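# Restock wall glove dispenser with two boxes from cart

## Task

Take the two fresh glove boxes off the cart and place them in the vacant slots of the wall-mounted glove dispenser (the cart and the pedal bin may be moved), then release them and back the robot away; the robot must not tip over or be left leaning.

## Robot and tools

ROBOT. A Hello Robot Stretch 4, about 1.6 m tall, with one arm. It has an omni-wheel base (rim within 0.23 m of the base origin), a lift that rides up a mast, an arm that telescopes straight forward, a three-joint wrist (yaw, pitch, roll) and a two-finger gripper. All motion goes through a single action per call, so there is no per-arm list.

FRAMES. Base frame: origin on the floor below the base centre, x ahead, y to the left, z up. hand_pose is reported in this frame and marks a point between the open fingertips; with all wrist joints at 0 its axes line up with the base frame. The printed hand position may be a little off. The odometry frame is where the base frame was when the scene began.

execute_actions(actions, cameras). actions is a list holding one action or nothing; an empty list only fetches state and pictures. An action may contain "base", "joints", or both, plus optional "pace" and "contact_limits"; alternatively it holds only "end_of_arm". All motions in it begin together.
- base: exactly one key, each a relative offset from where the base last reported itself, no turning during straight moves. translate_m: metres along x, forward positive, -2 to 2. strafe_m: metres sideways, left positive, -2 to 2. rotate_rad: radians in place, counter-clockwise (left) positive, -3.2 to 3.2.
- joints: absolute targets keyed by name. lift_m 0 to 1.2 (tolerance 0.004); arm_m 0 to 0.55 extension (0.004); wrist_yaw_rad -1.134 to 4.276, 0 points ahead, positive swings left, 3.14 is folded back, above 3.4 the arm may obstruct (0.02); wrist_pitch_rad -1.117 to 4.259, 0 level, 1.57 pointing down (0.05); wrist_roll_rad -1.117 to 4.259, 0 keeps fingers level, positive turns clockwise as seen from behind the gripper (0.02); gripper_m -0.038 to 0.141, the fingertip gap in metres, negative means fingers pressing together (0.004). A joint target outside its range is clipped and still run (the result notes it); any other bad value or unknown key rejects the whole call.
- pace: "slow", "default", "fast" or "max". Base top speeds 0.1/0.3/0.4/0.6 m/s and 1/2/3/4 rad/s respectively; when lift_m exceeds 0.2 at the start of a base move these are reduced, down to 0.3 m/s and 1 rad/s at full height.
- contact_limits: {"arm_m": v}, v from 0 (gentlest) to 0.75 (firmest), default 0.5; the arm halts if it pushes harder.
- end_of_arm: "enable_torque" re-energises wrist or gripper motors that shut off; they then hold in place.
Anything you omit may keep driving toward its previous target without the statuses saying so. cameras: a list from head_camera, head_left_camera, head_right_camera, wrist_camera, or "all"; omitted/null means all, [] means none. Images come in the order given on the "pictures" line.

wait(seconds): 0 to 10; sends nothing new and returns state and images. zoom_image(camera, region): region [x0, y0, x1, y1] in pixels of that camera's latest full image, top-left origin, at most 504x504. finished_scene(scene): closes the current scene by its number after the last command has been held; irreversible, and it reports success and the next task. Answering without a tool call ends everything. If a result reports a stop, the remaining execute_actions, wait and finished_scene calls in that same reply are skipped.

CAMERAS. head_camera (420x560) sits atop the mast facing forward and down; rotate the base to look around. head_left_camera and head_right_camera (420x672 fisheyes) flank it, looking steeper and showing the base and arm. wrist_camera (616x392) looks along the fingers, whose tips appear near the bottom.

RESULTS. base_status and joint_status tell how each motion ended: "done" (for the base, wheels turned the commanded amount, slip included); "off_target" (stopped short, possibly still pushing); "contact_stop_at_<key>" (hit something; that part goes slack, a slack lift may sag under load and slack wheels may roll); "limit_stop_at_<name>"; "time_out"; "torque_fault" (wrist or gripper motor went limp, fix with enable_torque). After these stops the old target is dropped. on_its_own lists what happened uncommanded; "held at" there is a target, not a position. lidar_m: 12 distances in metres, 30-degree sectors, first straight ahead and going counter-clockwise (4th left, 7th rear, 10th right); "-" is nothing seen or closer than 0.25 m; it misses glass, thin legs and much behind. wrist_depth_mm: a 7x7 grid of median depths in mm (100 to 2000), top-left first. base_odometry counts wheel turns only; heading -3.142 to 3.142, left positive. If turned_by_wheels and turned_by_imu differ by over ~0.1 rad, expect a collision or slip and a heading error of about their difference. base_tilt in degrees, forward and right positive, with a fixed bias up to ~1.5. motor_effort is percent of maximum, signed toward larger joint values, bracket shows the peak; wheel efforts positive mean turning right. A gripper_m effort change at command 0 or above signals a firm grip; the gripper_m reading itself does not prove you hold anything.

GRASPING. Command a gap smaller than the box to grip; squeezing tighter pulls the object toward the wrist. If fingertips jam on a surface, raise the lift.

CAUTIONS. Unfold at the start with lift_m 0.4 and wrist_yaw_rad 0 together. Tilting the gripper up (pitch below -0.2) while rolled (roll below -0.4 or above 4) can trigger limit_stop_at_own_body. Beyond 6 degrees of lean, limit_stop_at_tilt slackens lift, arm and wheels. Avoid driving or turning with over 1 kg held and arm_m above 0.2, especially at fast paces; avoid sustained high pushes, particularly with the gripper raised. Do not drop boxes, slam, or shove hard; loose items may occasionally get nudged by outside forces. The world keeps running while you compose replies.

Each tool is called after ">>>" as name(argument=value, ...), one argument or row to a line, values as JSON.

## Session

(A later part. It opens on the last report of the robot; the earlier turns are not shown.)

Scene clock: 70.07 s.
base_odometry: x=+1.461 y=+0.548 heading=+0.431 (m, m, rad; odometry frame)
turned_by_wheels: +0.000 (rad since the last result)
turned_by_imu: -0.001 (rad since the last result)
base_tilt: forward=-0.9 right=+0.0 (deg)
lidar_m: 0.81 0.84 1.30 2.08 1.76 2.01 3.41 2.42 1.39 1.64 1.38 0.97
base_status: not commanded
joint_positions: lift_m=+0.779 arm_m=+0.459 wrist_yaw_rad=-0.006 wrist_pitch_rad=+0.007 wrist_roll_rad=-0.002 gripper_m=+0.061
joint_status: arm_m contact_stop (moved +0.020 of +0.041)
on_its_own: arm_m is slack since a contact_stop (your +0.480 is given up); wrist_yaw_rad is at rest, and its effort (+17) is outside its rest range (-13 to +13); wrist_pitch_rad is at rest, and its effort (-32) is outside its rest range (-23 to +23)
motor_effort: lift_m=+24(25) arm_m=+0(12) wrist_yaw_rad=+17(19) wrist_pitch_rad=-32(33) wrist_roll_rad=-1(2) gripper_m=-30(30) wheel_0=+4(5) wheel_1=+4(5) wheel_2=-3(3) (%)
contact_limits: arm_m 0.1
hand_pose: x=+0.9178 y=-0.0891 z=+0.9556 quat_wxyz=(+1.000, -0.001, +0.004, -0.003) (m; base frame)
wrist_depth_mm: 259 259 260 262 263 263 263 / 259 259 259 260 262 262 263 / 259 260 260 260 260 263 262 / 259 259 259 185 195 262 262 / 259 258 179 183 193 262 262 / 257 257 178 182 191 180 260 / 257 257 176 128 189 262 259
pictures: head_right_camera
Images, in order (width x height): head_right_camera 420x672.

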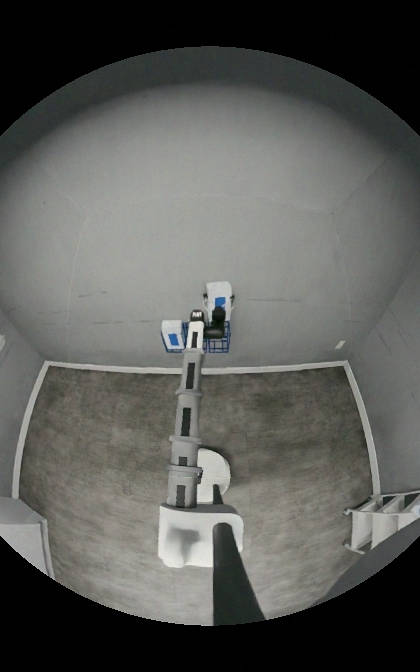

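Wall touched at 0.459. Back off a little and lower.

>>> execute_actions(
  actions=[
    {"joints":{"arm_m":0.450},"pace":"slow"},
  ],
  cameras=[],
)

>>> execute_actions(
  actions=[
    {"joints":{"lift_m":0.70},"pace":"slow"},
  ],
  cameras=["head_camera","wrist_camera"],
)

>>> zoom_image(
  camera="head_camera",
  region=[130, 280, 290, 400],
)

Scene clock: 72.57 s.
base_odometry: x=+1.461 y=+0.547 heading=+0.431 (m, m, rad; odometry frame)
turned_by_wheels: +0.000 (rad since the last result)
turned_by_imu: -0.001 (rad since the last result)
base_tilt: forward=-0.9 right=+0.0 (deg)
lidar_m: 0.81 0.86 1.29 2.06 1.77 2.02 3.40 2.44 1.38 1.63 1.38 0.99
base_status: not commanded
joint_positions: lift_m=+0.779 arm_m=+0.451 wrist_yaw_rad=-0.003 wrist_pitch_rad=+0.005 wrist_roll_rad=-0.002 gripper_m=+0.061
joint_status: all done
motor_effort: lift_m=+25(24) arm_m=-4(3) wrist_yaw_rad=+8(16) wrist_pitch_rad=-23(32) wrist_roll_rad=+0(0) gripper_m=-35(34) wheel_0=+3(4) wheel_1=+4(4) wheel_2=-3(3) (%)
hand_pose: x=+0.9099 y=-0.0882 z=+0.9562 quat_wxyz=(+1.000, -0.001, +0.003, -0.001) (m; base frame)
wrist_depth_mm: 268 268 268 270 268 270 271 / 268 268 267 270 268 270 270 / 267 267 268 268 268 270 270 / 267 267 267 191 202 267 268 / 266 267 182 187 197 268 268 / 266 266 179 183 193 183 267 / 265 265 175 127 190 265 268
pictures: none
No camera images: the call's "cameras" was empty. Leave "cameras" out to get every camera's image.

Scene clock: 74.10 s.
base_odometry: x=+1.461 y=+0.547 heading=+0.431 (m, m, rad; odometry frame)
turned_by_wheels: +0.000 (rad since the last result)
turned_by_imu: -0.001 (rad since the last result)
base_tilt: forward=-0.9 right=+0.0 (deg)
lidar_m: 0.82 0.85 1.32 2.07 1.75 2.04 3.40 2.44 1.37 1.63 1.40 0.98
base_status: not commanded
joint_positions: lift_m=+0.700 arm_m=+0.451 wrist_yaw_rad=-0.002 wrist_pitch_rad=+0.002 wrist_roll_rad=-0.001 gripper_m=+0.061
joint_status: all done
motor_effort: lift_m=+15(21) arm_m=-4(4) wrist_yaw_rad=+5(8) wrist_pitch_rad=-15(26) wrist_roll_rad=-1(1) gripper_m=-28(33) wheel_0=+3(3) wheel_1=+4(4) wheel_2=-3(3) (%)
hand_pose: x=+0.9100 y=-0.0880 z=+0.8779 quat_wxyz=(+1.000, -0.001, +0.001, -0.001) (m; base frame)
wrist_depth_mm: 271 270 270 271 271 270 272 / 268 268 270 268 270 271 270 / 270 268 267 268 270 271 268 / 267 268 268 192 202 268 270 / 265 267 182 187 197 267 267 / 266 266 179 184 193 182 267 / 264 265 175 126 190 266 266
pictures: head_camera, wrist_camera
Images, in order (width x height): head_camera 420x560, wrist_camera 616x392.

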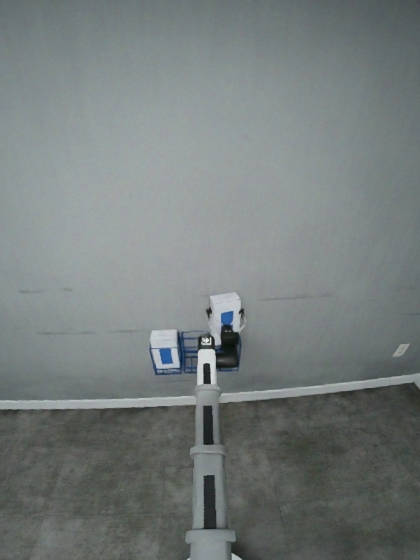

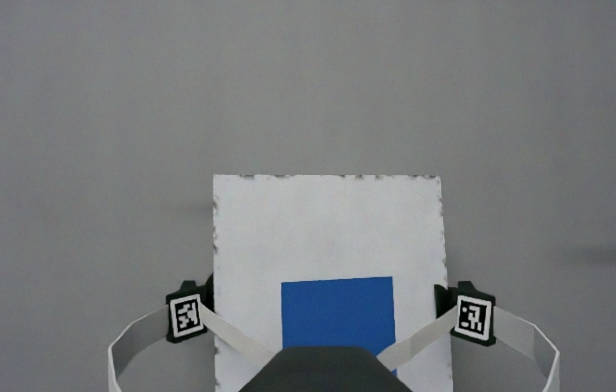

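Region (130, 280, 290, 400) of head_camera's 420x560 image, scaled by 3.150, with more detail than that image has; it fills the top 378 rows of this view, and the rest is white.

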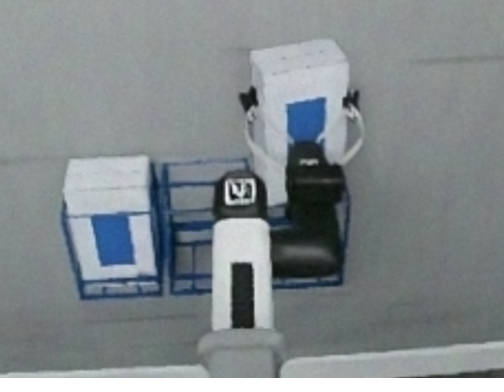

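>>> execute_actions(
  actions=[
    {"joints":{"lift_m":0.60},"pace":"slow"},
  ],
  cameras=["head_camera","wrist_camera"],
)

>>> zoom_image(
  camera="head_camera",
  region=[130, 280, 290, 400],
)

Scene clock: 77.13 s.
base_odometry: x=+1.461 y=+0.547 heading=+0.430 (m, m, rad; odometry frame)
turned_by_wheels: -0.001 (rad since the last result)
turned_by_imu: -0.002 (rad since the last result)
base_tilt: forward=-0.9 right=+0.0 (deg)
lidar_m: 0.81 0.85 1.27 2.04 1.76 2.05 3.41 2.45 1.36 1.64 1.38 0.97
base_status: not commanded
joint_positions: lift_m=+0.600 arm_m=+0.451 wrist_yaw_rad=-0.006 wrist_pitch_rad=+0.004 wrist_roll_rad=-0.003 gripper_m=+0.061
joint_status: all done
on_its_own: wrist_yaw_rad is at rest, and its effort (+16) is outside its rest range (-13 to +13)
motor_effort: lift_m=+16(17) arm_m=-4(4) wrist_yaw_rad=+16(16) wrist_pitch_rad=-21(49) wrist_roll_rad=+4(6) gripper_m=-33(32) wheel_0=-3(3) wheel_1=+2(4) wheel_2=-4(5) (%)
hand_pose: x=+0.9097 y=-0.0891 z=+0.7772 quat_wxyz=(+1.000, -0.001, +0.002, -0.003) (m; base frame)
wrist_depth_mm: 268 270 270 271 271 272 272 / 268 268 268 270 270 272 272 / 266 267 268 270 271 271 272 / 266 267 267 192 202 271 270 / 266 267 183 188 196 268 271 / 264 265 180 185 192 180 270 / 264 265 175 129 188 268 268
pictures: head_camera, wrist_camera
Images, in order (width x height): head_camera 420x560, wrist_camera 616x392.

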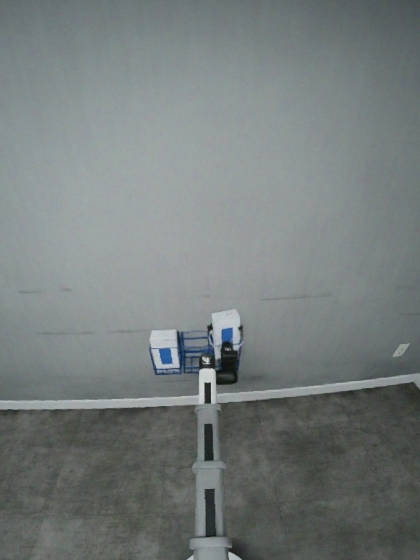

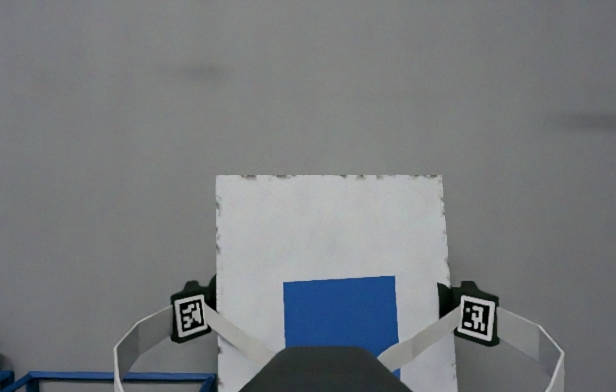

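Region (130, 280, 290, 400) of head_camera's 420x560 image, scaled by 3.150, with more detail than that image has; it fills the top 378 rows of this view, and the rest is white.

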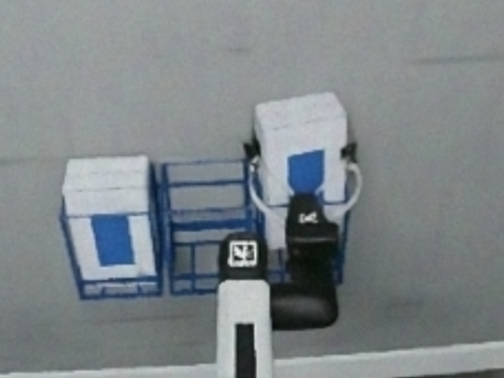

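>>> execute_actions(
  actions=[
    {"joints":{"lift_m":0.565},"pace":"slow"},
  ],
  cameras=["wrist_camera"],
)

>>> execute_actions(
  actions=[
    {"joints":{"gripper_m":0.14},"pace":"slow"},
  ],
  cameras=["head_camera","wrist_camera"],
)

Scene clock: 80.47 s.
base_odometry: x=+1.461 y=+0.547 heading=+0.430 (m, m, rad; odometry frame)
turned_by_wheels: +0.000 (rad since the last result)
turned_by_imu: -0.001 (rad since the last result)
base_tilt: forward=-0.8 right=-0.1 (deg)
lidar_m: 0.82 0.85 1.28 2.05 1.77 2.02 3.41 2.44 1.37 1.63 1.38 0.98
base_status: not commanded
joint_positions: lift_m=+0.565 arm_m=+0.451 wrist_yaw_rad=-0.007 wrist_pitch_rad=+0.004 wrist_roll_rad=-0.002 gripper_m=+0.061
joint_status: all done
on_its_own: wrist_yaw_rad is at rest, and its effort (+19) is outside its rest range (-13 to +13)
motor_effort: lift_m=+16(19) arm_m=-4(4) wrist_yaw_rad=+19(19) wrist_pitch_rad=-20(21) wrist_roll_rad=+1(3) gripper_m=-31(33) wheel_0=-3(3) wheel_1=+2(2) wheel_2=-5(4) (%)
hand_pose: x=+0.9096 y=-0.0893 z=+0.7423 quat_wxyz=(+1.000, -0.001, +0.002, -0.003) (m; base frame)
wrist_depth_mm: 268 270 271 271 272 272 273 / 267 268 270 270 271 272 273 / 267 268 270 270 271 271 272 / 266 267 267 193 203 272 272 / 266 266 184 188 196 270 271 / 265 266 179 184 193 178 270 / 264 265 176 129 188 267 268
pictures: wrist_camera
Images, in order (width x height): wrist_camera 616x392.

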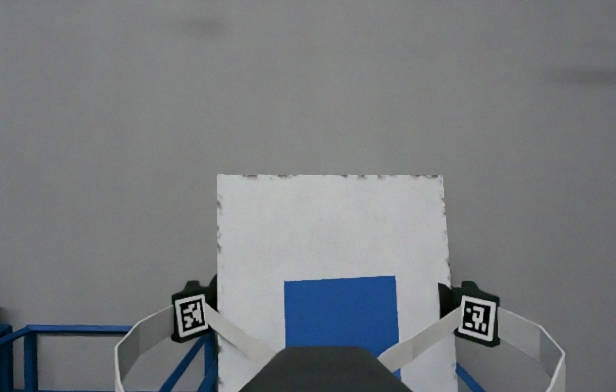

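Scene clock: 84.27 s.
base_odometry: x=+1.461 y=+0.547 heading=+0.430 (m, m, rad; odometry frame)
turned_by_wheels: +0.000 (rad since the last result)
turned_by_imu: -0.001 (rad since the last result)
base_tilt: forward=-0.8 right=+0.0 (deg)
lidar_m: 0.83 0.85 1.28 2.05 1.73 2.03 3.40 2.46 1.38 1.62 1.38 0.98
base_status: not commanded
joint_positions: lift_m=+0.565 arm_m=+0.450 wrist_yaw_rad=-0.001 wrist_pitch_rad=+0.000 wrist_roll_rad=-0.002 gripper_m=+0.140
joint_status: all done
motor_effort: lift_m=+17(17) arm_m=-1(4) wrist_yaw_rad=+1(40) wrist_pitch_rad=-10(30) wrist_roll_rad=+0(2) gripper_m=+0(33) wheel_0=-3(3) wheel_1=+2(2) wheel_2=-5(6) (%)
hand_pose: x=+0.9094 y=-0.0876 z=+0.7435 quat_wxyz=(+1.000, -0.001, +0.000, +0.000) (m; base frame)
wrist_depth_mm: 272 272 271 272 273 272 271 / 271 270 271 271 271 272 272 / 270 270 270 270 270 270 270 / 270 270 268 268 268 270 270 / 268 268 268 215 198 268 268 / 266 267 197 198 197 200 267 / 265 266 196 140 195 266 266
pictures: head_camera, wrist_camera
Images, in order (width x height): head_camera 420x560, wrist_camera 616x392.

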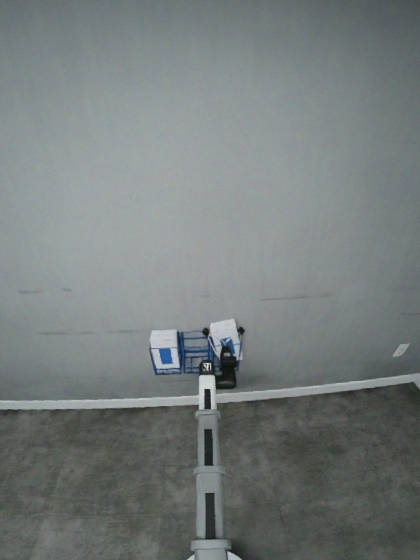

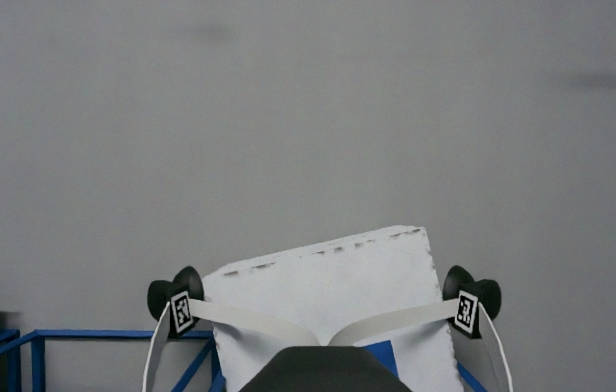

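Tilted, perhaps hung on the finger. Retract and look.

>>> execute_actions(
  actions=[
    {"joints":{"arm_m":0.2},"pace":"slow"},
  ],
  cameras=["head_camera","wrist_camera"],
)

Scene clock: 89.07 s.
base_odometry: x=+1.461 y=+0.547 heading=+0.430 (m, m, rad; odometry frame)
turned_by_wheels: +0.000 (rad since the last result)
turned_by_imu: -0.002 (rad since the last result)
base_tilt: forward=-0.8 right=+0.0 (deg)
lidar_m: 0.82 0.86 1.29 2.07 1.74 2.02 3.41 2.44 1.36 1.62 1.37 0.98
base_status: not commanded
joint_positions: lift_m=+0.565 arm_m=+0.201 wrist_yaw_rad=+0.000 wrist_pitch_rad=-0.001 wrist_roll_rad=-0.002 gripper_m=+0.140
joint_status: all done
motor_effort: lift_m=+17(17) arm_m=-5(5) wrist_yaw_rad=+1(1) wrist_pitch_rad=-8(10) wrist_roll_rad=+0(1) gripper_m=-3(1) wheel_0=-3(3) wheel_1=+2(2) wheel_2=-5(5) (%)
hand_pose: x=+0.6603 y=-0.0875 z=+0.7435 quat_wxyz=(+1.000, -0.001, +0.000, +0.000) (m; base frame)
wrist_depth_mm: 530 530 525 530 530 530 530 / 521 521 525 521 530 530 530 / 525 521 521 525 521 525 525 / 521 521 521 521 521 521 521 / 517 517 521 452 521 517 521 / 433 430 219 445 445 207 517 / 430 427 517 141 512 521 517
pictures: head_camera, wrist_camera
Images, in order (width x height): head_camera 420x560, wrist_camera 616x392.

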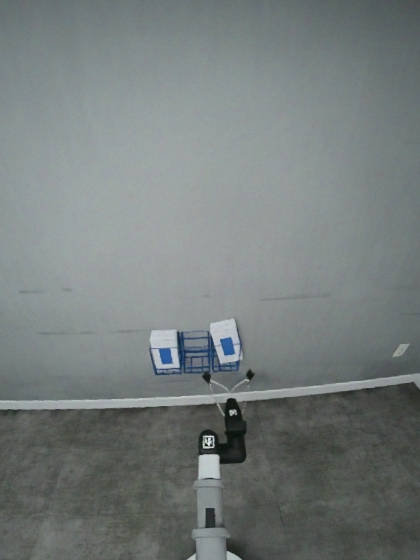

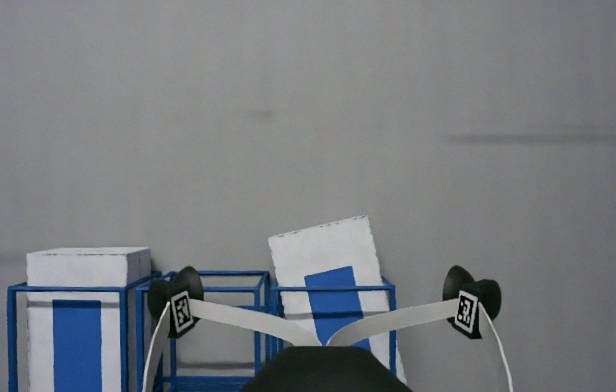

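>>> execute_actions(
  actions=[
    {"joints":{"arm_m":0.445,"lift_m":0.55},"pace":"slow"},
  ],
  cameras=["wrist_camera"],
)

>>> execute_actions(
  actions=[
    {"joints":{"gripper_m":0.08},"pace":"slow"},
  ],
  cameras=["wrist_camera"],
)

>>> execute_actions(
  actions=[
    {"base":{"strafe_m":0.012},"joints":{"lift_m":0.565},"pace":"slow"},
  ],
  cameras=["wrist_camera","head_camera"],
)

Scene clock: 96.67 s.
base_odometry: x=+1.461 y=+0.547 heading=+0.430 (m, m, rad; odometry frame)
turned_by_wheels: +0.000 (rad since the last result)
turned_by_imu: -0.003 (rad since the last result)
base_tilt: forward=-0.8 right=-0.1 (deg)
lidar_m: 0.83 0.86 1.27 2.04 1.76 2.02 3.40 2.44 1.38 1.63 1.37 0.98
base_status: not commanded
joint_positions: lift_m=+0.550 arm_m=+0.444 wrist_yaw_rad=+0.000 wrist_pitch_rad=-0.001 wrist_roll_rad=-0.002 gripper_m=+0.140
joint_status: all done
motor_effort: lift_m=+14(16) arm_m=+5(5) wrist_yaw_rad=+0(0) wrist_pitch_rad=-8(8) wrist_roll_rad=+0(0) gripper_m=+4(5) wheel_0=-3(3) wheel_1=+2(2) wheel_2=-5(5) (%)
hand_pose: x=+0.9035 y=-0.0875 z=+0.7287 quat_wxyz=(+1.000, -0.001, +0.000, +0.000) (m; base frame)
wrist_depth_mm: 278 277 278 278 278 279 279 / 278 277 277 277 277 276 277 / 274 277 277 277 277 277 276 / 274 274 274 276 276 277 276 / 274 273 273 204 204 273 274 / 272 272 203 203 202 201 273 / 270 272 204 141 200 200 273
pictures: wrist_camera
Images, in order (width x height): wrist_camera 616x392.

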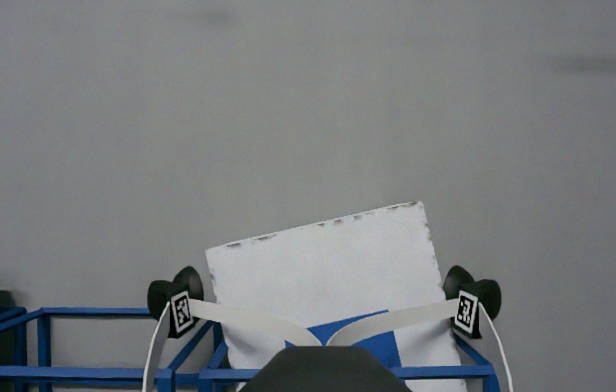

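Scene clock: 99.80 s.
base_odometry: x=+1.461 y=+0.547 heading=+0.430 (m, m, rad; odometry frame)
turned_by_wheels: +0.000 (rad since the last result)
turned_by_imu: -0.001 (rad since the last result)
base_tilt: forward=-0.8 right=+0.0 (deg)
lidar_m: 0.82 0.86 1.29 2.05 1.75 2.03 3.38 2.41 1.38 1.63 1.38 0.99
base_status: not commanded
joint_positions: lift_m=+0.550 arm_m=+0.444 wrist_yaw_rad=-0.004 wrist_pitch_rad=+0.000 wrist_roll_rad=-0.002 gripper_m=+0.080
joint_status: all done
motor_effort: lift_m=+14(14) arm_m=+5(5) wrist_yaw_rad=+10(10) wrist_pitch_rad=-8(9) wrist_roll_rad=+0(0) gripper_m=-24(22) wheel_0=-3(3) wheel_1=+2(2) wheel_2=-5(5) (%)
hand_pose: x=+0.9033 y=-0.0885 z=+0.7286 quat_wxyz=(+1.000, -0.001, +0.000, -0.002) (m; base frame)
wrist_depth_mm: 277 277 277 278 279 279 279 / 276 277 277 277 277 278 279 / 273 276 276 274 276 277 277 / 273 274 274 276 276 277 277 / 273 273 239 198 198 276 277 / 272 272 198 198 197 193 276 / 268 270 198 136 195 190 274
pictures: wrist_camera
Images, in order (width x height): wrist_camera 616x392.

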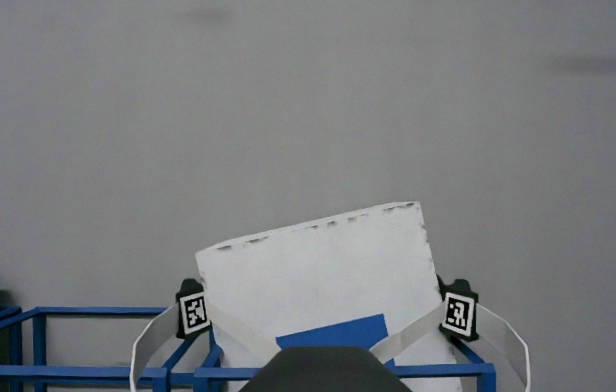

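Scene clock: 100.73 s.
base_odometry: x=+1.456 y=+0.558 heading=+0.429 (m, m, rad; odometry frame)
turned_by_wheels: -0.002 (rad since the last result)
turned_by_imu: -0.002 (rad since the last result)
base_tilt: forward=-0.9 right=+0.0 (deg)
lidar_m: 0.83 0.86 1.28 2.03 1.74 2.01 3.41 2.48 1.39 1.64 1.39 0.98
base_status: done
joint_positions: lift_m=+0.564 arm_m=+0.444 wrist_yaw_rad=-0.011 wrist_pitch_rad=+0.008 wrist_roll_rad=-0.002 gripper_m=+0.080
joint_status: all done
on_its_own: wrist_yaw_rad is at rest, and its effort (+33) is outside its rest range (-13 to +13); wrist_pitch_rad is at rest, and its effort (-29) is outside its rest range (-23 to +23)
motor_effort: lift_m=+25(25) arm_m=+5(4) wrist_yaw_rad=+33(32) wrist_pitch_rad=-29(31) wrist_roll_rad=+1(1) gripper_m=-25(25) wheel_0=-14(15) wheel_1=-1(5) wheel_2=-4(4) (%)
hand_pose: x=+0.9026 y=-0.0907 z=+0.7405 quat_wxyz=(+1.000, -0.001, +0.004, -0.006) (m; base frame)
wrist_depth_mm: 272 273 274 277 279 281 282 / 271 273 274 277 278 281 282 / 272 273 274 276 277 279 281 / 271 272 274 276 277 278 279 / 270 273 274 199 198 279 279 / 270 272 198 197 195 195 279 / 271 270 197 138 193 192 278
pictures: head_camera, wrist_camera
Images, in order (width x height): head_camera 420x560, wrist_camera 616x392.

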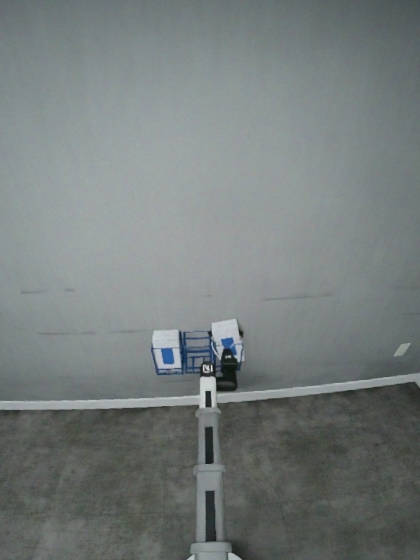

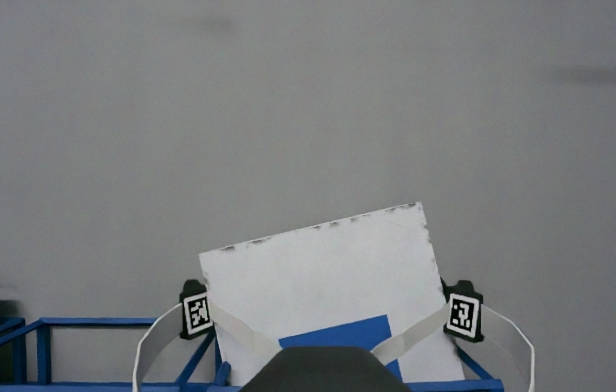

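>>> execute_actions(
  actions=[
    {"base":{"strafe_m":-0.02},"joints":{"lift_m":0.60,"wrist_roll_rad":0.22},"pace":"slow"},
  ],
  cameras=["wrist_camera","head_camera"],
)

>>> zoom_image(
  camera="head_camera",
  region=[130, 280, 290, 400],
)

Scene clock: 103.97 s.
base_odometry: x=+1.464 y=+0.540 heading=+0.428 (m, m, rad; odometry frame)
turned_by_wheels: +0.000 (rad since the last result)
turned_by_imu: -0.001 (rad since the last result)
base_tilt: forward=-0.8 right=+0.0 (deg)
lidar_m: 0.81 0.86 1.28 2.08 1.74 2.05 3.41 2.43 1.35 1.63 1.40 0.96
base_status: done
joint_positions: lift_m=+0.599 arm_m=+0.444 wrist_yaw_rad=+0.000 wrist_pitch_rad=+0.007 wrist_roll_rad=+0.220 gripper_m=+0.080
joint_status: all done
on_its_own: wrist_pitch_rad is at rest, and its effort (-29) is outside its rest range (-23 to +23)
motor_effort: lift_m=+24(31) arm_m=+5(4) wrist_yaw_rad=+1(32) wrist_pitch_rad=-29(35) wrist_roll_rad=+1(5) gripper_m=-24(24) wheel_0=+5(11) wheel_1=-5(11) wheel_2=-4(4) (%)
hand_pose: x=+0.9035 y=-0.0875 z=+0.7757 quat_wxyz=(+0.994, +0.110, +0.003, -0.001) (m; base frame)
wrist_depth_mm: 277 277 277 278 278 278 279 / 274 276 276 278 278 278 279 / 274 274 276 277 277 277 278 / 273 274 276 276 276 276 278 / 272 273 273 199 198 276 277 / 271 272 197 197 197 200 276 / 271 272 271 135 193 273 274
pictures: head_camera, wrist_camera
Images, in order (width x height): head_camera 420x560, wrist_camera 616x392.

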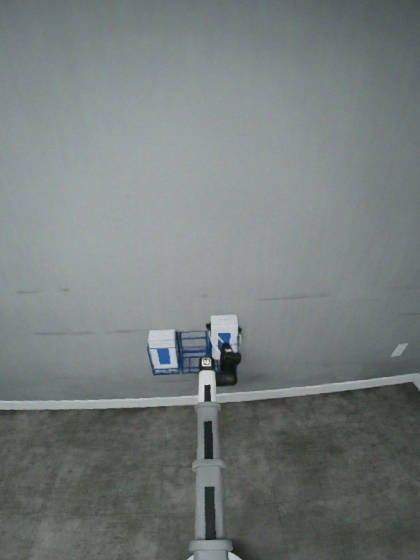

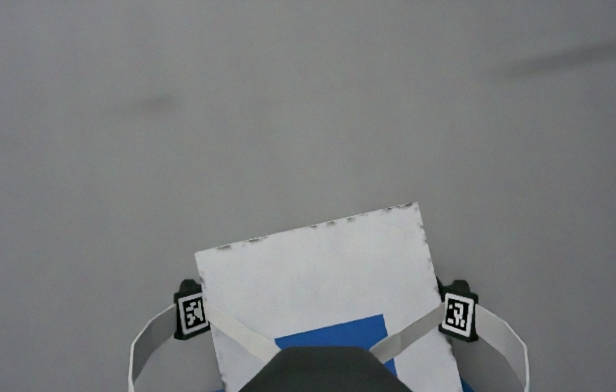

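Region (130, 280, 290, 400) of head_camera's 420x560 image, scaled by 3.150, with more detail than that image has; it fills the top 378 rows of this view, and the rest is white.

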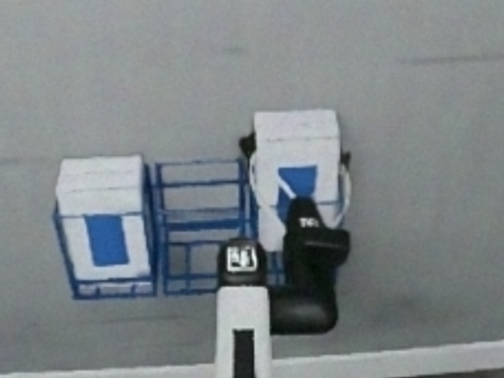

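>>> execute_actions(
  actions=[
    {"joints":{"lift_m":0.56},"pace":"slow"},
  ],
  cameras=["wrist_camera"],
)

>>> execute_actions(
  actions=[
    {"joints":{"gripper_m":0.14},"pace":"slow"},
  ],
  cameras=[],
)

>>> execute_actions(
  actions=[
    {"joints":{"arm_m":0.1,"wrist_roll_rad":0}},
  ],
  cameras=["wrist_camera","head_camera"],
)

Scene clock: 107.33 s.
base_odometry: x=+1.464 y=+0.540 heading=+0.428 (m, m, rad; odometry frame)
turned_by_wheels: +0.000 (rad since the last result)
turned_by_imu: -0.001 (rad since the last result)
base_tilt: forward=-0.9 right=+0.0 (deg)
lidar_m: 0.82 0.86 1.29 2.07 1.77 2.03 3.39 2.42 1.35 1.62 1.41 0.96
base_status: not commanded
joint_positions: lift_m=+0.560 arm_m=+0.444 wrist_yaw_rad=+0.000 wrist_pitch_rad=+0.001 wrist_roll_rad=+0.219 gripper_m=+0.080
joint_status: all done
motor_effort: lift_m=+15(23) arm_m=+5(5) wrist_yaw_rad=+1(1) wrist_pitch_rad=-15(32) wrist_roll_rad=+3(2) gripper_m=-28(26) wheel_0=+5(5) wheel_1=-5(5) wheel_2=-4(4) (%)
hand_pose: x=+0.9036 y=-0.0875 z=+0.7382 quat_wxyz=(+0.994, +0.109, +0.001, +0.000) (m; base frame)
wrist_depth_mm: 278 278 278 279 281 281 281 / 277 278 278 278 278 279 281 / 277 276 276 277 277 278 277 / 274 277 274 276 277 277 277 / 274 273 273 199 198 274 276 / 272 273 196 197 196 193 274 / 271 271 202 135 193 168 273
pictures: wrist_camera
Images, in order (width x height): wrist_camera 616x392.

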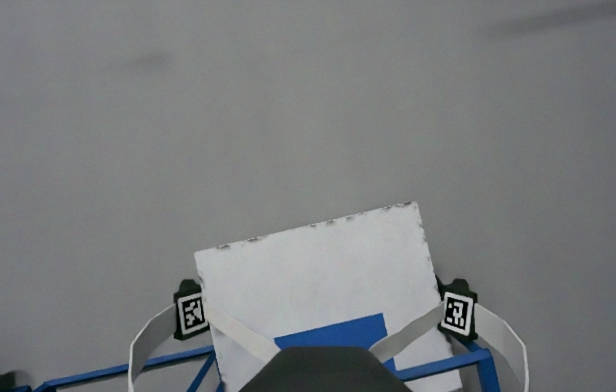

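Scene clock: 110.47 s.
base_odometry: x=+1.464 y=+0.540 heading=+0.429 (m, m, rad; odometry frame)
turned_by_wheels: +0.000 (rad since the last result)
turned_by_imu: -0.001 (rad since the last result)
base_tilt: forward=-0.9 right=+0.0 (deg)
lidar_m: 0.81 0.86 1.26 2.06 1.76 2.03 3.40 2.45 1.37 1.62 1.39 0.98
base_status: not commanded
joint_positions: lift_m=+0.560 arm_m=+0.444 wrist_yaw_rad=+0.001 wrist_pitch_rad=+0.000 wrist_roll_rad=+0.219 gripper_m=+0.140
joint_status: all done
motor_effort: lift_m=+15(15) arm_m=+5(4) wrist_yaw_rad=-3(2) wrist_pitch_rad=-12(12) wrist_roll_rad=+2(3) gripper_m=-1(25) wheel_0=+5(5) wheel_1=-3(5) wheel_2=-4(4) (%)
hand_pose: x=+0.9037 y=-0.0872 z=+0.7384 quat_wxyz=(+0.994, +0.110, +0.000, +0.000) (m; base frame)
wrist_depth_mm: 279 279 279 279 279 279 281 / 278 278 279 278 279 278 278 / 276 277 277 277 277 278 278 / 274 274 276 276 276 277 276 / 272 274 207 206 205 274 273 / 272 272 201 202 200 273 274 / 272 271 216 139 198 198 273
pictures: none
No camera images: the call's "cameras" was empty. Leave "cameras" out to get every camera's image.

Scene clock: 112.60 s.
base_odometry: x=+1.464 y=+0.540 heading=+0.429 (m, m, rad; odometry frame)
turned_by_wheels: +0.000 (rad since the last result)
turned_by_imu: -0.001 (rad since the last result)
base_tilt: forward=-0.8 right=+0.0 (deg)
lidar_m: 0.82 0.87 1.27 2.05 1.76 2.04 3.41 2.42 1.36 1.62 1.38 0.99
base_status: not commanded
joint_positions: lift_m=+0.560 arm_m=+0.101 wrist_yaw_rad=+0.000 wrist_pitch_rad=-0.001 wrist_roll_rad=+0.000 gripper_m=+0.140
joint_status: all done
motor_effort: lift_m=+15(15) arm_m=-5(5) wrist_yaw_rad=+0(7) wrist_pitch_rad=-7(10) wrist_roll_rad=-1(2) gripper_m=-2(1) wheel_0=+5(5) wheel_1=-3(3) wheel_2=-4(4) (%)
hand_pose: x=+0.5603 y=-0.0874 z=+0.7387 quat_wxyz=(+1.000, +0.000, +0.000, +0.000) (m; base frame)
wrist_depth_mm: 627 634 634 640 634 627 634 / 627 627 627 627 627 634 634 / 621 627 627 627 627 627 627 / 621 621 621 621 627 627 621 / 621 535 621 535 621 627 621 / 615 525 220 530 525 207 621 / 615 525 615 140 621 615 621
pictures: head_camera, wrist_camera
Images, in order (width x height): head_camera 420x560, wrist_camera 616x392.

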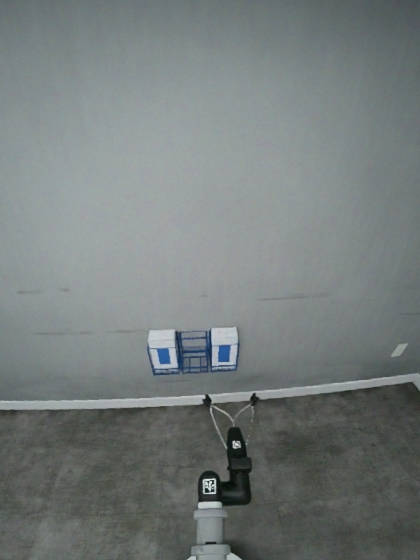

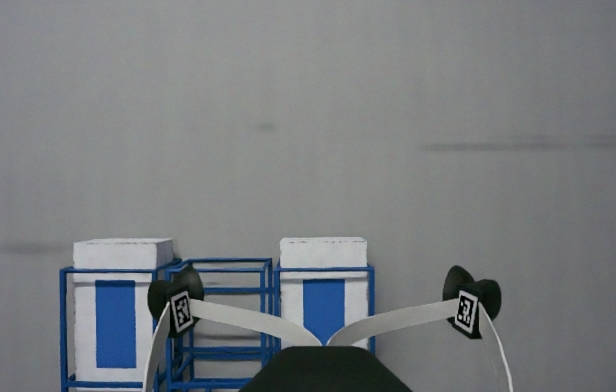

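>>> execute_actions(
  actions=[
    {"base":{"translate_m":-0.65},"joints":{"lift_m":0.69},"pace":"fast"},
  ],
  cameras=[],
)

>>> execute_actions(
  actions=[
    {"base":{"rotate_rad":-1.571},"pace":"fast"},
  ],
  cameras=[],
)

>>> execute_actions(
  actions=[
    {"base":{"translate_m":0.45},"pace":"fast"},
  ],
  cameras=["wrist_camera","head_camera"],
)

Scene clock: 120.10 s.
base_odometry: x=+0.873 y=+0.270 heading=+0.428 (m, m, rad; odometry frame)
turned_by_wheels: -0.001 (rad since the last result)
turned_by_imu: -0.002 (rad since the last result)
base_tilt: forward=-0.8 right=+0.0 (deg)
lidar_m: 1.48 1.64 2.16 1.51 1.49 2.00 2.72 2.42 1.27 1.23 1.71 1.65
base_status: done
joint_positions: lift_m=+0.690 arm_m=+0.101 wrist_yaw_rad=+0.000 wrist_pitch_rad=-0.001 wrist_roll_rad=+0.000 gripper_m=+0.140
joint_status: all done
motor_effort: lift_m=+21(25) arm_m=-5(5) wrist_yaw_rad=+0(0) wrist_pitch_rad=-6(8) wrist_roll_rad=-1(0) gripper_m=+0(1) wheel_0=-3(13) wheel_1=-3(12) wheel_2=-3(15) (%)
hand_pose: x=+0.5603 y=-0.0874 z=+0.8682 quat_wxyz=(+1.000, +0.000, +0.000, +0.000) (m; base frame)
wrist_depth_mm: 1308 1308 1308 1308 1308 1308 1308 / 1308 1308 1336 1308 1281 1308 1308 / 1308 1308 1308 1308 1308 1308 1308 / 1281 1281 1281 1308 1255 1281 1281 / 1255 1281 1281 1308 1308 1281 1308 / 1281 1308 219 1182 1281 206 1281 / 1255 1255 1281 140 1281 1281 1281
pictures: none
No camera images: the call's "cameras" was empty. Leave "cameras" out to get every camera's image.

Scene clock: 121.97 s.
base_odometry: x=+0.873 y=+0.270 heading=-1.143 (m, m, rad; odometry frame)
turned_by_wheels: -1.571 (rad since the last result)
turned_by_imu: -1.551 (rad since the last result)
base_tilt: forward=-0.9 right=+0.0 (deg)
lidar_m: 1.23 1.71 1.66 1.47 1.60 2.17 1.51 1.52 2.07 2.68 2.43 1.28
base_status: done
joint_positions: lift_m=+0.690 arm_m=+0.101 wrist_yaw_rad=+0.000 wrist_pitch_rad=-0.001 wrist_roll_rad=+0.000 gripper_m=+0.140
joint_status: not commanded
motor_effort: lift_m=+22(22) arm_m=-5(5) wrist_yaw_rad=+0(1) wrist_pitch_rad=-7(5) wrist_roll_rad=-1(2) gripper_m=-1(0) wheel_0=+3(11) wheel_1=+2(10) wheel_2=+1(11) (%)
hand_pose: x=+0.5603 y=-0.0874 z=+0.8682 quat_wxyz=(+1.000, +0.000, +0.000, +0.000) (m; base frame)
wrist_depth_mm: 1397 1397 1397 1397 1397 1366 1366 / 1397 1366 1366 1366 1366 1397 1366 / 1366 1366 1366 1366 1336 1366 1366 / 1366 1397 1397 1397 1366 1366 1397 / 1366 1366 1366 1138 1366 1366 1366 / 1397 1366 218 931 931 206 1336 / 1366 1336 1366 141 1118 1336 1366
pictures: none
No camera images: the call's "cameras" was empty. Leave "cameras" out to get every camera's image.

Scene clock: 124.43 s.
base_odometry: x=+1.060 y=-0.139 heading=-1.142 (m, m, rad; odometry frame)
turned_by_wheels: +0.000 (rad since the last result)
turned_by_imu: -0.002 (rad since the last result)
base_tilt: forward=-0.8 right=+0.0 (deg)
lidar_m: 0.78 1.24 1.67 1.48 1.53 2.21 1.95 1.99 2.64 2.68 1.78 0.84
base_status: done
joint_positions: lift_m=+0.690 arm_m=+0.101 wrist_yaw_rad=+0.000 wrist_pitch_rad=-0.001 wrist_roll_rad=+0.000 gripper_m=+0.140
joint_status: not commanded
motor_effort: lift_m=+21(21) arm_m=-5(5) wrist_yaw_rad=+0(0) wrist_pitch_rad=-8(7) wrist_roll_rad=-1(2) gripper_m=-1(0) wheel_0=+1(10) wheel_1=+2(11) wheel_2=+2(13) (%)
hand_pose: x=+0.5602 y=-0.0874 z=+0.8682 quat_wxyz=(+1.000, +0.000, +0.000, +0.000) (m; base frame)
wrist_depth_mm: 917 931 917 917 917 904 917 / 904 917 891 917 917 904 917 / 904 891 917 904 917 904 917 / 891 917 917 891 904 904 904 / 904 904 917 683 904 891 904 / 904 904 220 683 809 207 904 / 904 891 473 141 473 469 891
pictures: head_camera, wrist_camera
Images, in order (width x height): head_camera 420x560, wrist_camera 616x392.

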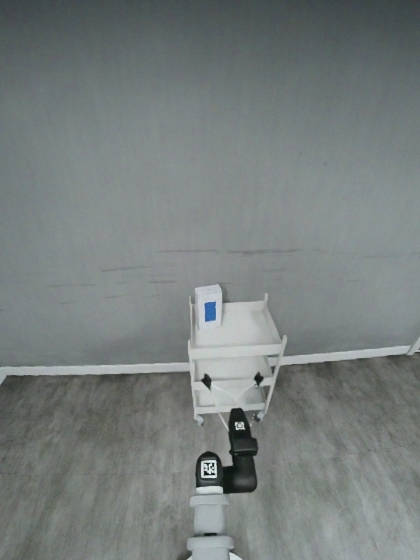

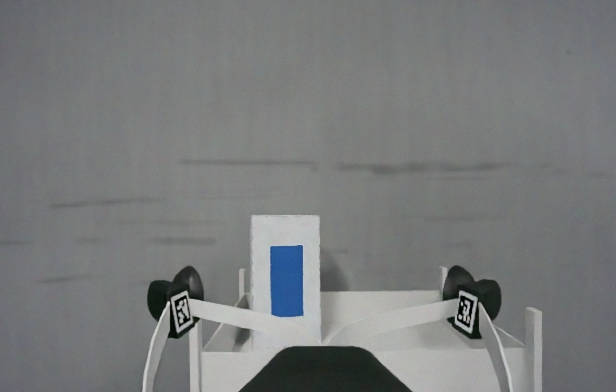

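>>> execute_actions(
  actions=[
    {"base":{"strafe_m":0.047},"joints":{"lift_m":0.68}},
  ],
  cameras=[],
)

>>> execute_actions(
  actions=[
    {"base":{"translate_m":0.2},"joints":{"arm_m":0.27}},
  ],
  cameras=["wrist_camera"],
)

Scene clock: 128.03 s.
base_odometry: x=+1.103 y=-0.120 heading=-1.142 (m, m, rad; odometry frame)
turned_by_wheels: +0.000 (rad since the last result)
turned_by_imu: -0.002 (rad since the last result)
base_tilt: forward=-0.8 right=+0.0 (deg)
lidar_m: 0.75 1.24 1.61 1.47 1.47 2.13 1.98 1.99 2.64 2.75 1.77 0.82
base_status: done
joint_positions: lift_m=+0.680 arm_m=+0.101 wrist_yaw_rad=+0.000 wrist_pitch_rad=-0.001 wrist_roll_rad=+0.000 gripper_m=+0.140
joint_status: all done
motor_effort: lift_m=+15(20) arm_m=-5(5) wrist_yaw_rad=+0(0) wrist_pitch_rad=-7(10) wrist_roll_rad=+0(1) gripper_m=+1(1) wheel_0=-3(10) wheel_1=+2(10) wheel_2=+0(1) (%)
hand_pose: x=+0.5602 y=-0.0874 z=+0.8587 quat_wxyz=(+1.000, +0.000, +0.000, +0.000) (m; base frame)
wrist_depth_mm: 917 917 904 917 904 917 917 / 917 917 904 917 917 917 904 / 904 891 917 904 904 891 917 / 904 917 904 904 891 904 904 / 904 891 917 676 904 891 891 / 891 904 219 668 809 206 904 / 891 904 904 141 469 469 473
pictures: none
No camera images: the call's "cameras" was empty. Leave "cameras" out to get every camera's image.

Scene clock: 130.10 s.
base_odometry: x=+1.186 y=-0.301 heading=-1.142 (m, m, rad; odometry frame)
turned_by_wheels: +0.000 (rad since the last result)
turned_by_imu: -0.001 (rad since the last result)
base_tilt: forward=-0.8 right=+0.0 (deg)
lidar_m: 0.55 1.05 1.39 1.55 1.52 2.15 2.16 2.21 2.87 2.74 1.49 0.62
base_status: done
joint_positions: lift_m=+0.680 arm_m=+0.269 wrist_yaw_rad=+0.000 wrist_pitch_rad=-0.001 wrist_roll_rad=+0.000 gripper_m=+0.140
joint_status: all done
motor_effort: lift_m=+15(15) arm_m=+5(4) wrist_yaw_rad=+0(0) wrist_pitch_rad=-8(8) wrist_roll_rad=-1(1) gripper_m=-1(5) wheel_0=+4(4) wheel_1=+2(9) wheel_2=-3(13) (%)
hand_pose: x=+0.7285 y=-0.0874 z=+0.8588 quat_wxyz=(+1.000, +0.000, +0.000, +0.000) (m; base frame)
wrist_depth_mm: 535 535 535 535 535 535 530 / 535 535 530 530 535 525 530 / 530 530 530 530 530 530 525 / 530 525 535 525 530 525 525 / 525 530 525 300 521 525 521 / 530 525 220 298 310 206 521 / 521 521 433 141 430 430 427
pictures: wrist_camera
Images, in order (width x height): wrist_camera 616x392.

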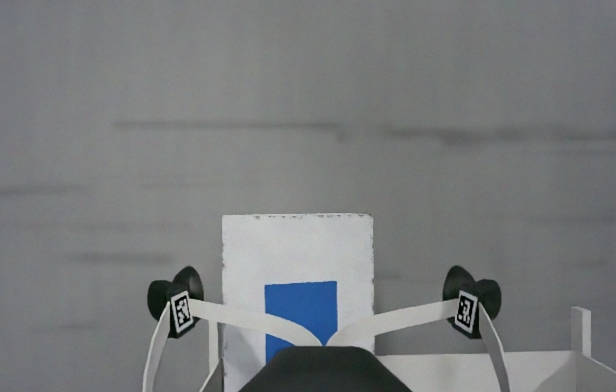

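>>> execute_actions(
  actions=[
    {"base":{"strafe_m":0.017},"joints":{"lift_m":0.695,"arm_m":0.30},"pace":"slow"},
  ],
  cameras=[],
)

>>> execute_actions(
  actions=[
    {"joints":{"arm_m":0.36},"pace":"slow"},
  ],
  cameras=["wrist_camera"],
)

>>> execute_actions(
  actions=[
    {"joints":{"gripper_m":0.06}},
  ],
  cameras=["wrist_camera"],
)

Scene clock: 134.27 s.
base_odometry: x=+1.201 y=-0.294 heading=-1.142 (m, m, rad; odometry frame)
turned_by_wheels: +0.000 (rad since the last result)
turned_by_imu: -0.002 (rad since the last result)
base_tilt: forward=-0.8 right=+0.0 (deg)
lidar_m: 0.57 1.03 1.40 1.52 1.50 2.11 2.16 2.20 2.90 2.75 1.48 0.63
base_status: done
joint_positions: lift_m=+0.695 arm_m=+0.299 wrist_yaw_rad=+0.000 wrist_pitch_rad=-0.001 wrist_roll_rad=+0.000 gripper_m=+0.140
joint_status: all done
motor_effort: lift_m=+22(24) arm_m=+5(5) wrist_yaw_rad=-1(0) wrist_pitch_rad=-7(8) wrist_roll_rad=+0(2) gripper_m=-3(1) wheel_0=-3(10) wheel_1=+3(7) wheel_2=+0(1) (%)
hand_pose: x=+0.7585 y=-0.0874 z=+0.8732 quat_wxyz=(+1.000, +0.000, +0.000, +0.000) (m; base frame)
wrist_depth_mm: 500 504 504 504 500 504 500 / 504 500 504 500 500 500 496 / 500 500 492 500 496 496 496 / 496 500 496 496 496 500 496 / 496 496 496 268 338 496 496 / 496 492 220 264 274 206 492 / 492 492 492 141 397 492 492
pictures: none
No camera images: the call's "cameras" was empty. Leave "cameras" out to get every camera's image.

Scene clock: 136.10 s.
base_odometry: x=+1.201 y=-0.294 heading=-1.142 (m, m, rad; odometry frame)
turned_by_wheels: +0.000 (rad since the last result)
turned_by_imu: -0.001 (rad since the last result)
base_tilt: forward=-0.8 right=+0.0 (deg)
lidar_m: 0.57 1.04 1.40 1.52 1.50 2.11 2.18 2.20 2.88 2.75 1.49 0.62
base_status: not commanded
joint_positions: lift_m=+0.695 arm_m=+0.359 wrist_yaw_rad=+0.000 wrist_pitch_rad=-0.001 wrist_roll_rad=+0.000 gripper_m=+0.140
joint_status: all done
motor_effort: lift_m=+22(22) arm_m=+5(6) wrist_yaw_rad=+0(0) wrist_pitch_rad=-8(5) wrist_roll_rad=-1(1) gripper_m=-1(2) wheel_0=-4(4) wheel_1=+3(3) wheel_2=+0(0) (%)
hand_pose: x=+0.8185 y=-0.0874 z=+0.8732 quat_wxyz=(+1.000, +0.000, +0.000, +0.000) (m; base frame)
wrist_depth_mm: 439 442 439 439 439 442 439 / 439 439 439 439 436 436 436 / 439 442 439 436 436 436 436 / 436 436 439 436 433 436 433 / 433 436 240 208 221 430 430 / 433 430 196 205 213 206 430 / 430 433 198 141 217 433 430
pictures: wrist_camera
Images, in order (width x height): wrist_camera 616x392.

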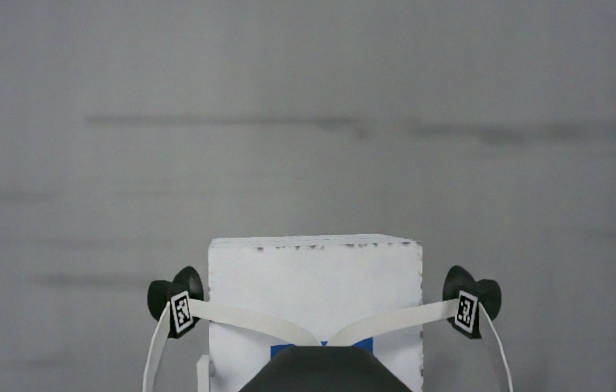

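Scene clock: 137.90 s.
base_odometry: x=+1.201 y=-0.294 heading=-1.142 (m, m, rad; odometry frame)
turned_by_wheels: +0.000 (rad since the last result)
turned_by_imu: -0.001 (rad since the last result)
base_tilt: forward=-0.9 right=+0.0 (deg)
lidar_m: 0.57 1.04 1.40 1.51 1.48 2.13 2.16 2.20 2.88 2.75 1.48 0.61
base_status: not commanded
joint_positions: lift_m=+0.695 arm_m=+0.359 wrist_yaw_rad=+0.002 wrist_pitch_rad=-0.001 wrist_roll_rad=+0.000 gripper_m=+0.061
joint_status: all done
motor_effort: lift_m=+22(22) arm_m=+5(5) wrist_yaw_rad=-6(7) wrist_pitch_rad=-5(8) wrist_roll_rad=-1(1) gripper_m=-30(31) wheel_0=-3(4) wheel_1=+3(3) wheel_2=+0(0) (%)
hand_pose: x=+0.8187 y=-0.0868 z=+0.8732 quat_wxyz=(+1.000, +0.000, -0.001, +0.001) (m; base frame)
wrist_depth_mm: 442 442 439 442 442 439 439 / 442 439 439 439 436 433 436 / 439 439 436 433 433 436 433 / 436 436 436 436 433 436 433 / 436 436 433 195 206 433 433 / 433 433 186 193 202 187 430 / 433 430 187 127 206 430 427
pictures: wrist_camera
Images, in order (width x height): wrist_camera 616x392.

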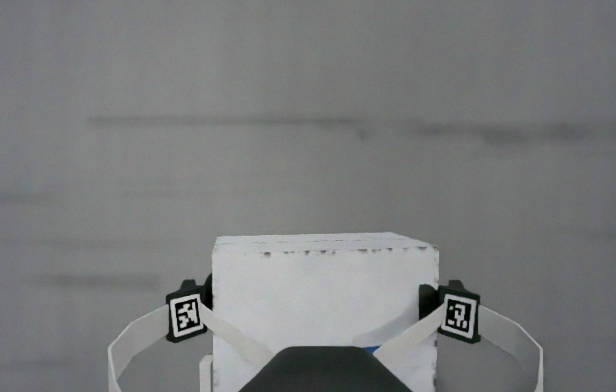

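>>> execute_actions(
  actions=[
    {"joints":{"lift_m":0.86},"pace":"slow"},
  ],
  cameras=["wrist_camera"],
)

>>> execute_actions(
  actions=[
    {"base":{"translate_m":-0.78},"joints":{"arm_m":0.1}},
  ],
  cameras=[],
)

>>> execute_actions(
  actions=[
    {"base":{"rotate_rad":1.571},"pace":"slow"},
  ],
  cameras=[],
)

>>> execute_actions(
  actions=[
    {"base":{"translate_m":0.62},"joints":{"lift_m":0.80}},
  ],
  cameras=["wrist_camera","head_camera"],
)

>>> zoom_image(
  camera="head_camera",
  region=[130, 280, 290, 400],
)

Scene clock: 143.30 s.
base_odometry: x=+1.201 y=-0.294 heading=-1.142 (m, m, rad; odometry frame)
turned_by_wheels: +0.000 (rad since the last result)
turned_by_imu: -0.002 (rad since the last result)
base_tilt: forward=-0.8 right=+0.0 (deg)
lidar_m: 0.58 1.02 1.38 1.52 1.51 2.14 2.16 2.21 2.90 2.77 1.48 0.61
base_status: not commanded
joint_positions: lift_m=+0.860 arm_m=+0.359 wrist_yaw_rad=+0.000 wrist_pitch_rad=+0.005 wrist_roll_rad=+0.000 gripper_m=+0.061
joint_status: all done
on_its_own: wrist_pitch_rad is at rest, and its effort (-24) is outside its rest range (-23 to +23)
motor_effort: lift_m=+24(24) arm_m=+5(5) wrist_yaw_rad=-2(6) wrist_pitch_rad=-24(24) wrist_roll_rad=-1(1) gripper_m=-31(35) wheel_0=-3(3) wheel_1=+3(3) wheel_2=+0(0) (%)
hand_pose: x=+0.8185 y=-0.0873 z=+1.0364 quat_wxyz=(+1.000, +0.000, +0.002, +0.000) (m; base frame)
wrist_depth_mm: 439 439 439 439 439 439 436 / 439 439 436 436 436 436 436 / 436 436 436 433 436 436 433 / 433 436 436 436 436 433 433 / 436 436 433 197 206 433 433 / 433 433 186 193 200 185 433 / 430 436 185 128 200 430 430
pictures: wrist_camera
Images, in order (width x height): wrist_camera 616x392.

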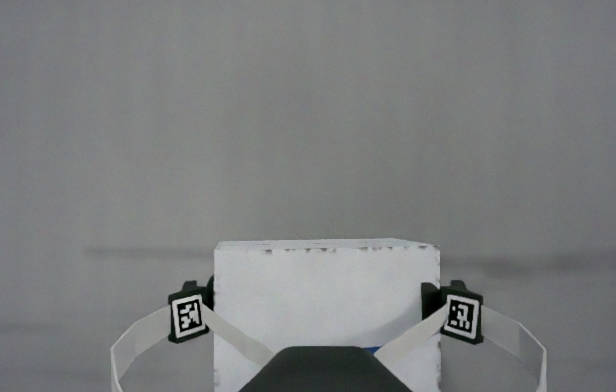

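Scene clock: 147.40 s.
base_odometry: x=+0.877 y=+0.415 heading=-1.142 (m, m, rad; odometry frame)
turned_by_wheels: -0.001 (rad since the last result)
turned_by_imu: -0.001 (rad since the last result)
base_tilt: forward=-0.9 right=-0.1 (deg)
lidar_m: 0.49 1.84 1.60 1.40 1.55 2.05 1.61 1.40 1.86 2.78 2.55 0.55
base_status: done
joint_positions: lift_m=+0.860 arm_m=+0.101 wrist_yaw_rad=+0.000 wrist_pitch_rad=+0.005 wrist_roll_rad=+0.000 gripper_m=+0.061
joint_status: all done
motor_effort: lift_m=+24(24) arm_m=-5(6) wrist_yaw_rad=+0(2) wrist_pitch_rad=-22(23) wrist_roll_rad=-1(0) gripper_m=-29(35) wheel_0=-3(10) wheel_1=-4(8) wheel_2=+0(11) (%)
hand_pose: x=+0.5603 y=-0.0874 z=+1.0364 quat_wxyz=(+1.000, +0.000, +0.002, +0.000) (m; base frame)
wrist_depth_mm: 1499 1499 1537 1499 1537 1537 1499 / 1537 1499 1537 1499 1499 1537 1464 / 1537 1499 1499 1499 1499 1464 1499 / 1537 1537 1499 1499 1499 1499 1499 / 1499 1464 1537 196 206 1499 1499 / 1537 1499 186 193 200 185 1464 / 1499 1464 185 128 200 1499 1499
pictures: none
No camera images: the call's "cameras" was empty. Leave "cameras" out to get every camera's image.

Scene clock: 150.27 s.
base_odometry: x=+0.877 y=+0.415 heading=+0.428 (m, m, rad; odometry frame)
turned_by_wheels: +1.570 (rad since the last result)
turned_by_imu: +1.548 (rad since the last result)
base_tilt: forward=-0.9 right=+0.0 (deg)
lidar_m: 0.48 1.55 2.04 1.62 1.37 1.84 2.78 2.62 1.43 1.35 1.83 0.54
base_status: done
joint_positions: lift_m=+0.860 arm_m=+0.101 wrist_yaw_rad=+0.000 wrist_pitch_rad=+0.005 wrist_roll_rad=+0.000 gripper_m=+0.061
joint_status: not commanded
on_its_own: wrist_pitch_rad is at rest, and its effort (-25) is outside its rest range (-23 to +23)
motor_effort: lift_m=+23(24) arm_m=-5(5) wrist_yaw_rad=-1(1) wrist_pitch_rad=-25(24) wrist_roll_rad=+1(1) gripper_m=-35(30) wheel_0=-3(7) wheel_1=-5(6) wheel_2=-5(9) (%)
hand_pose: x=+0.5603 y=-0.0873 z=+1.0364 quat_wxyz=(+1.000, +0.000, +0.002, +0.000) (m; base frame)
wrist_depth_mm: 1229 1229 1229 1229 1229 1229 1205 / 1229 1205 1205 1229 1205 1229 1255 / 1229 1229 1255 1229 1205 1229 1229 / 1229 1205 1205 1229 1229 1255 1205 / 1229 1205 1229 196 206 1229 1229 / 1182 1229 186 192 202 186 1229 / 1229 1205 184 128 200 1205 1229
pictures: none
No camera images: the call's "cameras" was empty. Leave "cameras" out to get every camera's image.

Scene clock: 153.80 s.
base_odometry: x=+1.441 y=+0.672 heading=+0.428 (m, m, rad; odometry frame)
turned_by_wheels: +0.000 (rad since the last result)
turned_by_imu: -0.002 (rad since the last result)
base_tilt: forward=-0.8 right=+0.0 (deg)
lidar_m: 0.48 0.92 1.23 1.94 1.67 1.88 3.45 2.63 1.51 1.76 1.34 0.57
base_status: done
joint_positions: lift_m=+0.800 arm_m=+0.101 wrist_yaw_rad=+0.000 wrist_pitch_rad=+0.005 wrist_roll_rad=+0.000 gripper_m=+0.061
joint_status: all done
motor_effort: lift_m=+17(28) arm_m=-5(5) wrist_yaw_rad=-1(1) wrist_pitch_rad=-21(25) wrist_roll_rad=-1(1) gripper_m=-34(31) wheel_0=+3(8) wheel_1=+2(9) wheel_2=-1(12) (%)
hand_pose: x=+0.5603 y=-0.0874 z=+0.9770 quat_wxyz=(+1.000, +0.000, +0.002, +0.000) (m; base frame)
wrist_depth_mm: 591 585 591 591 585 591 591 / 585 585 585 591 591 597 585 / 585 585 580 585 591 591 591 / 585 580 580 580 585 591 585 / 585 580 580 196 207 585 585 / 585 580 186 192 201 186 585 / 580 574 185 128 200 585 585
pictures: head_camera, wrist_camera
Images, in order (width x height): head_camera 420x560, wrist_camera 616x392.

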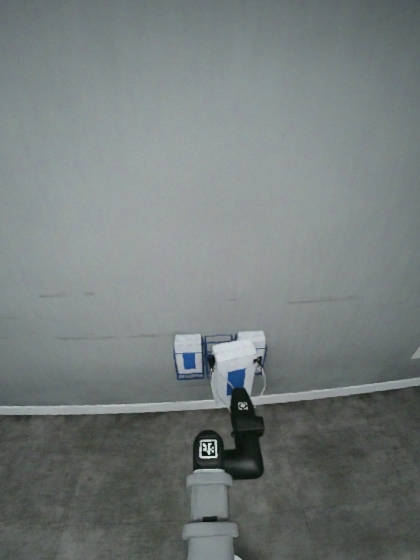

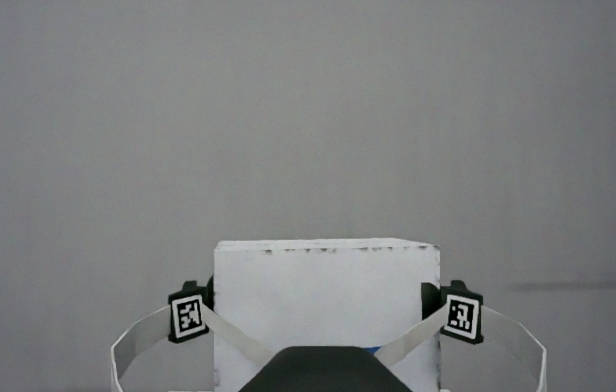

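Region (130, 280, 290, 400) of head_camera's 420x560 image, scaled by 3.150, with more detail than that image has; it fills the top 378 rows of this view, and the rest is white.

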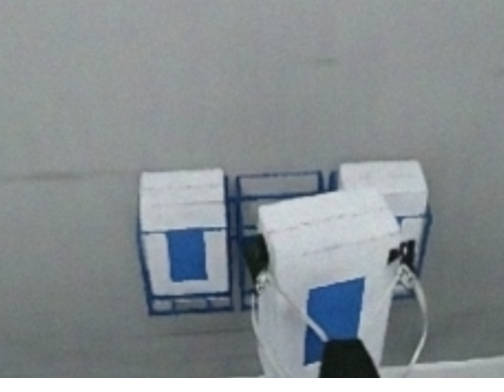

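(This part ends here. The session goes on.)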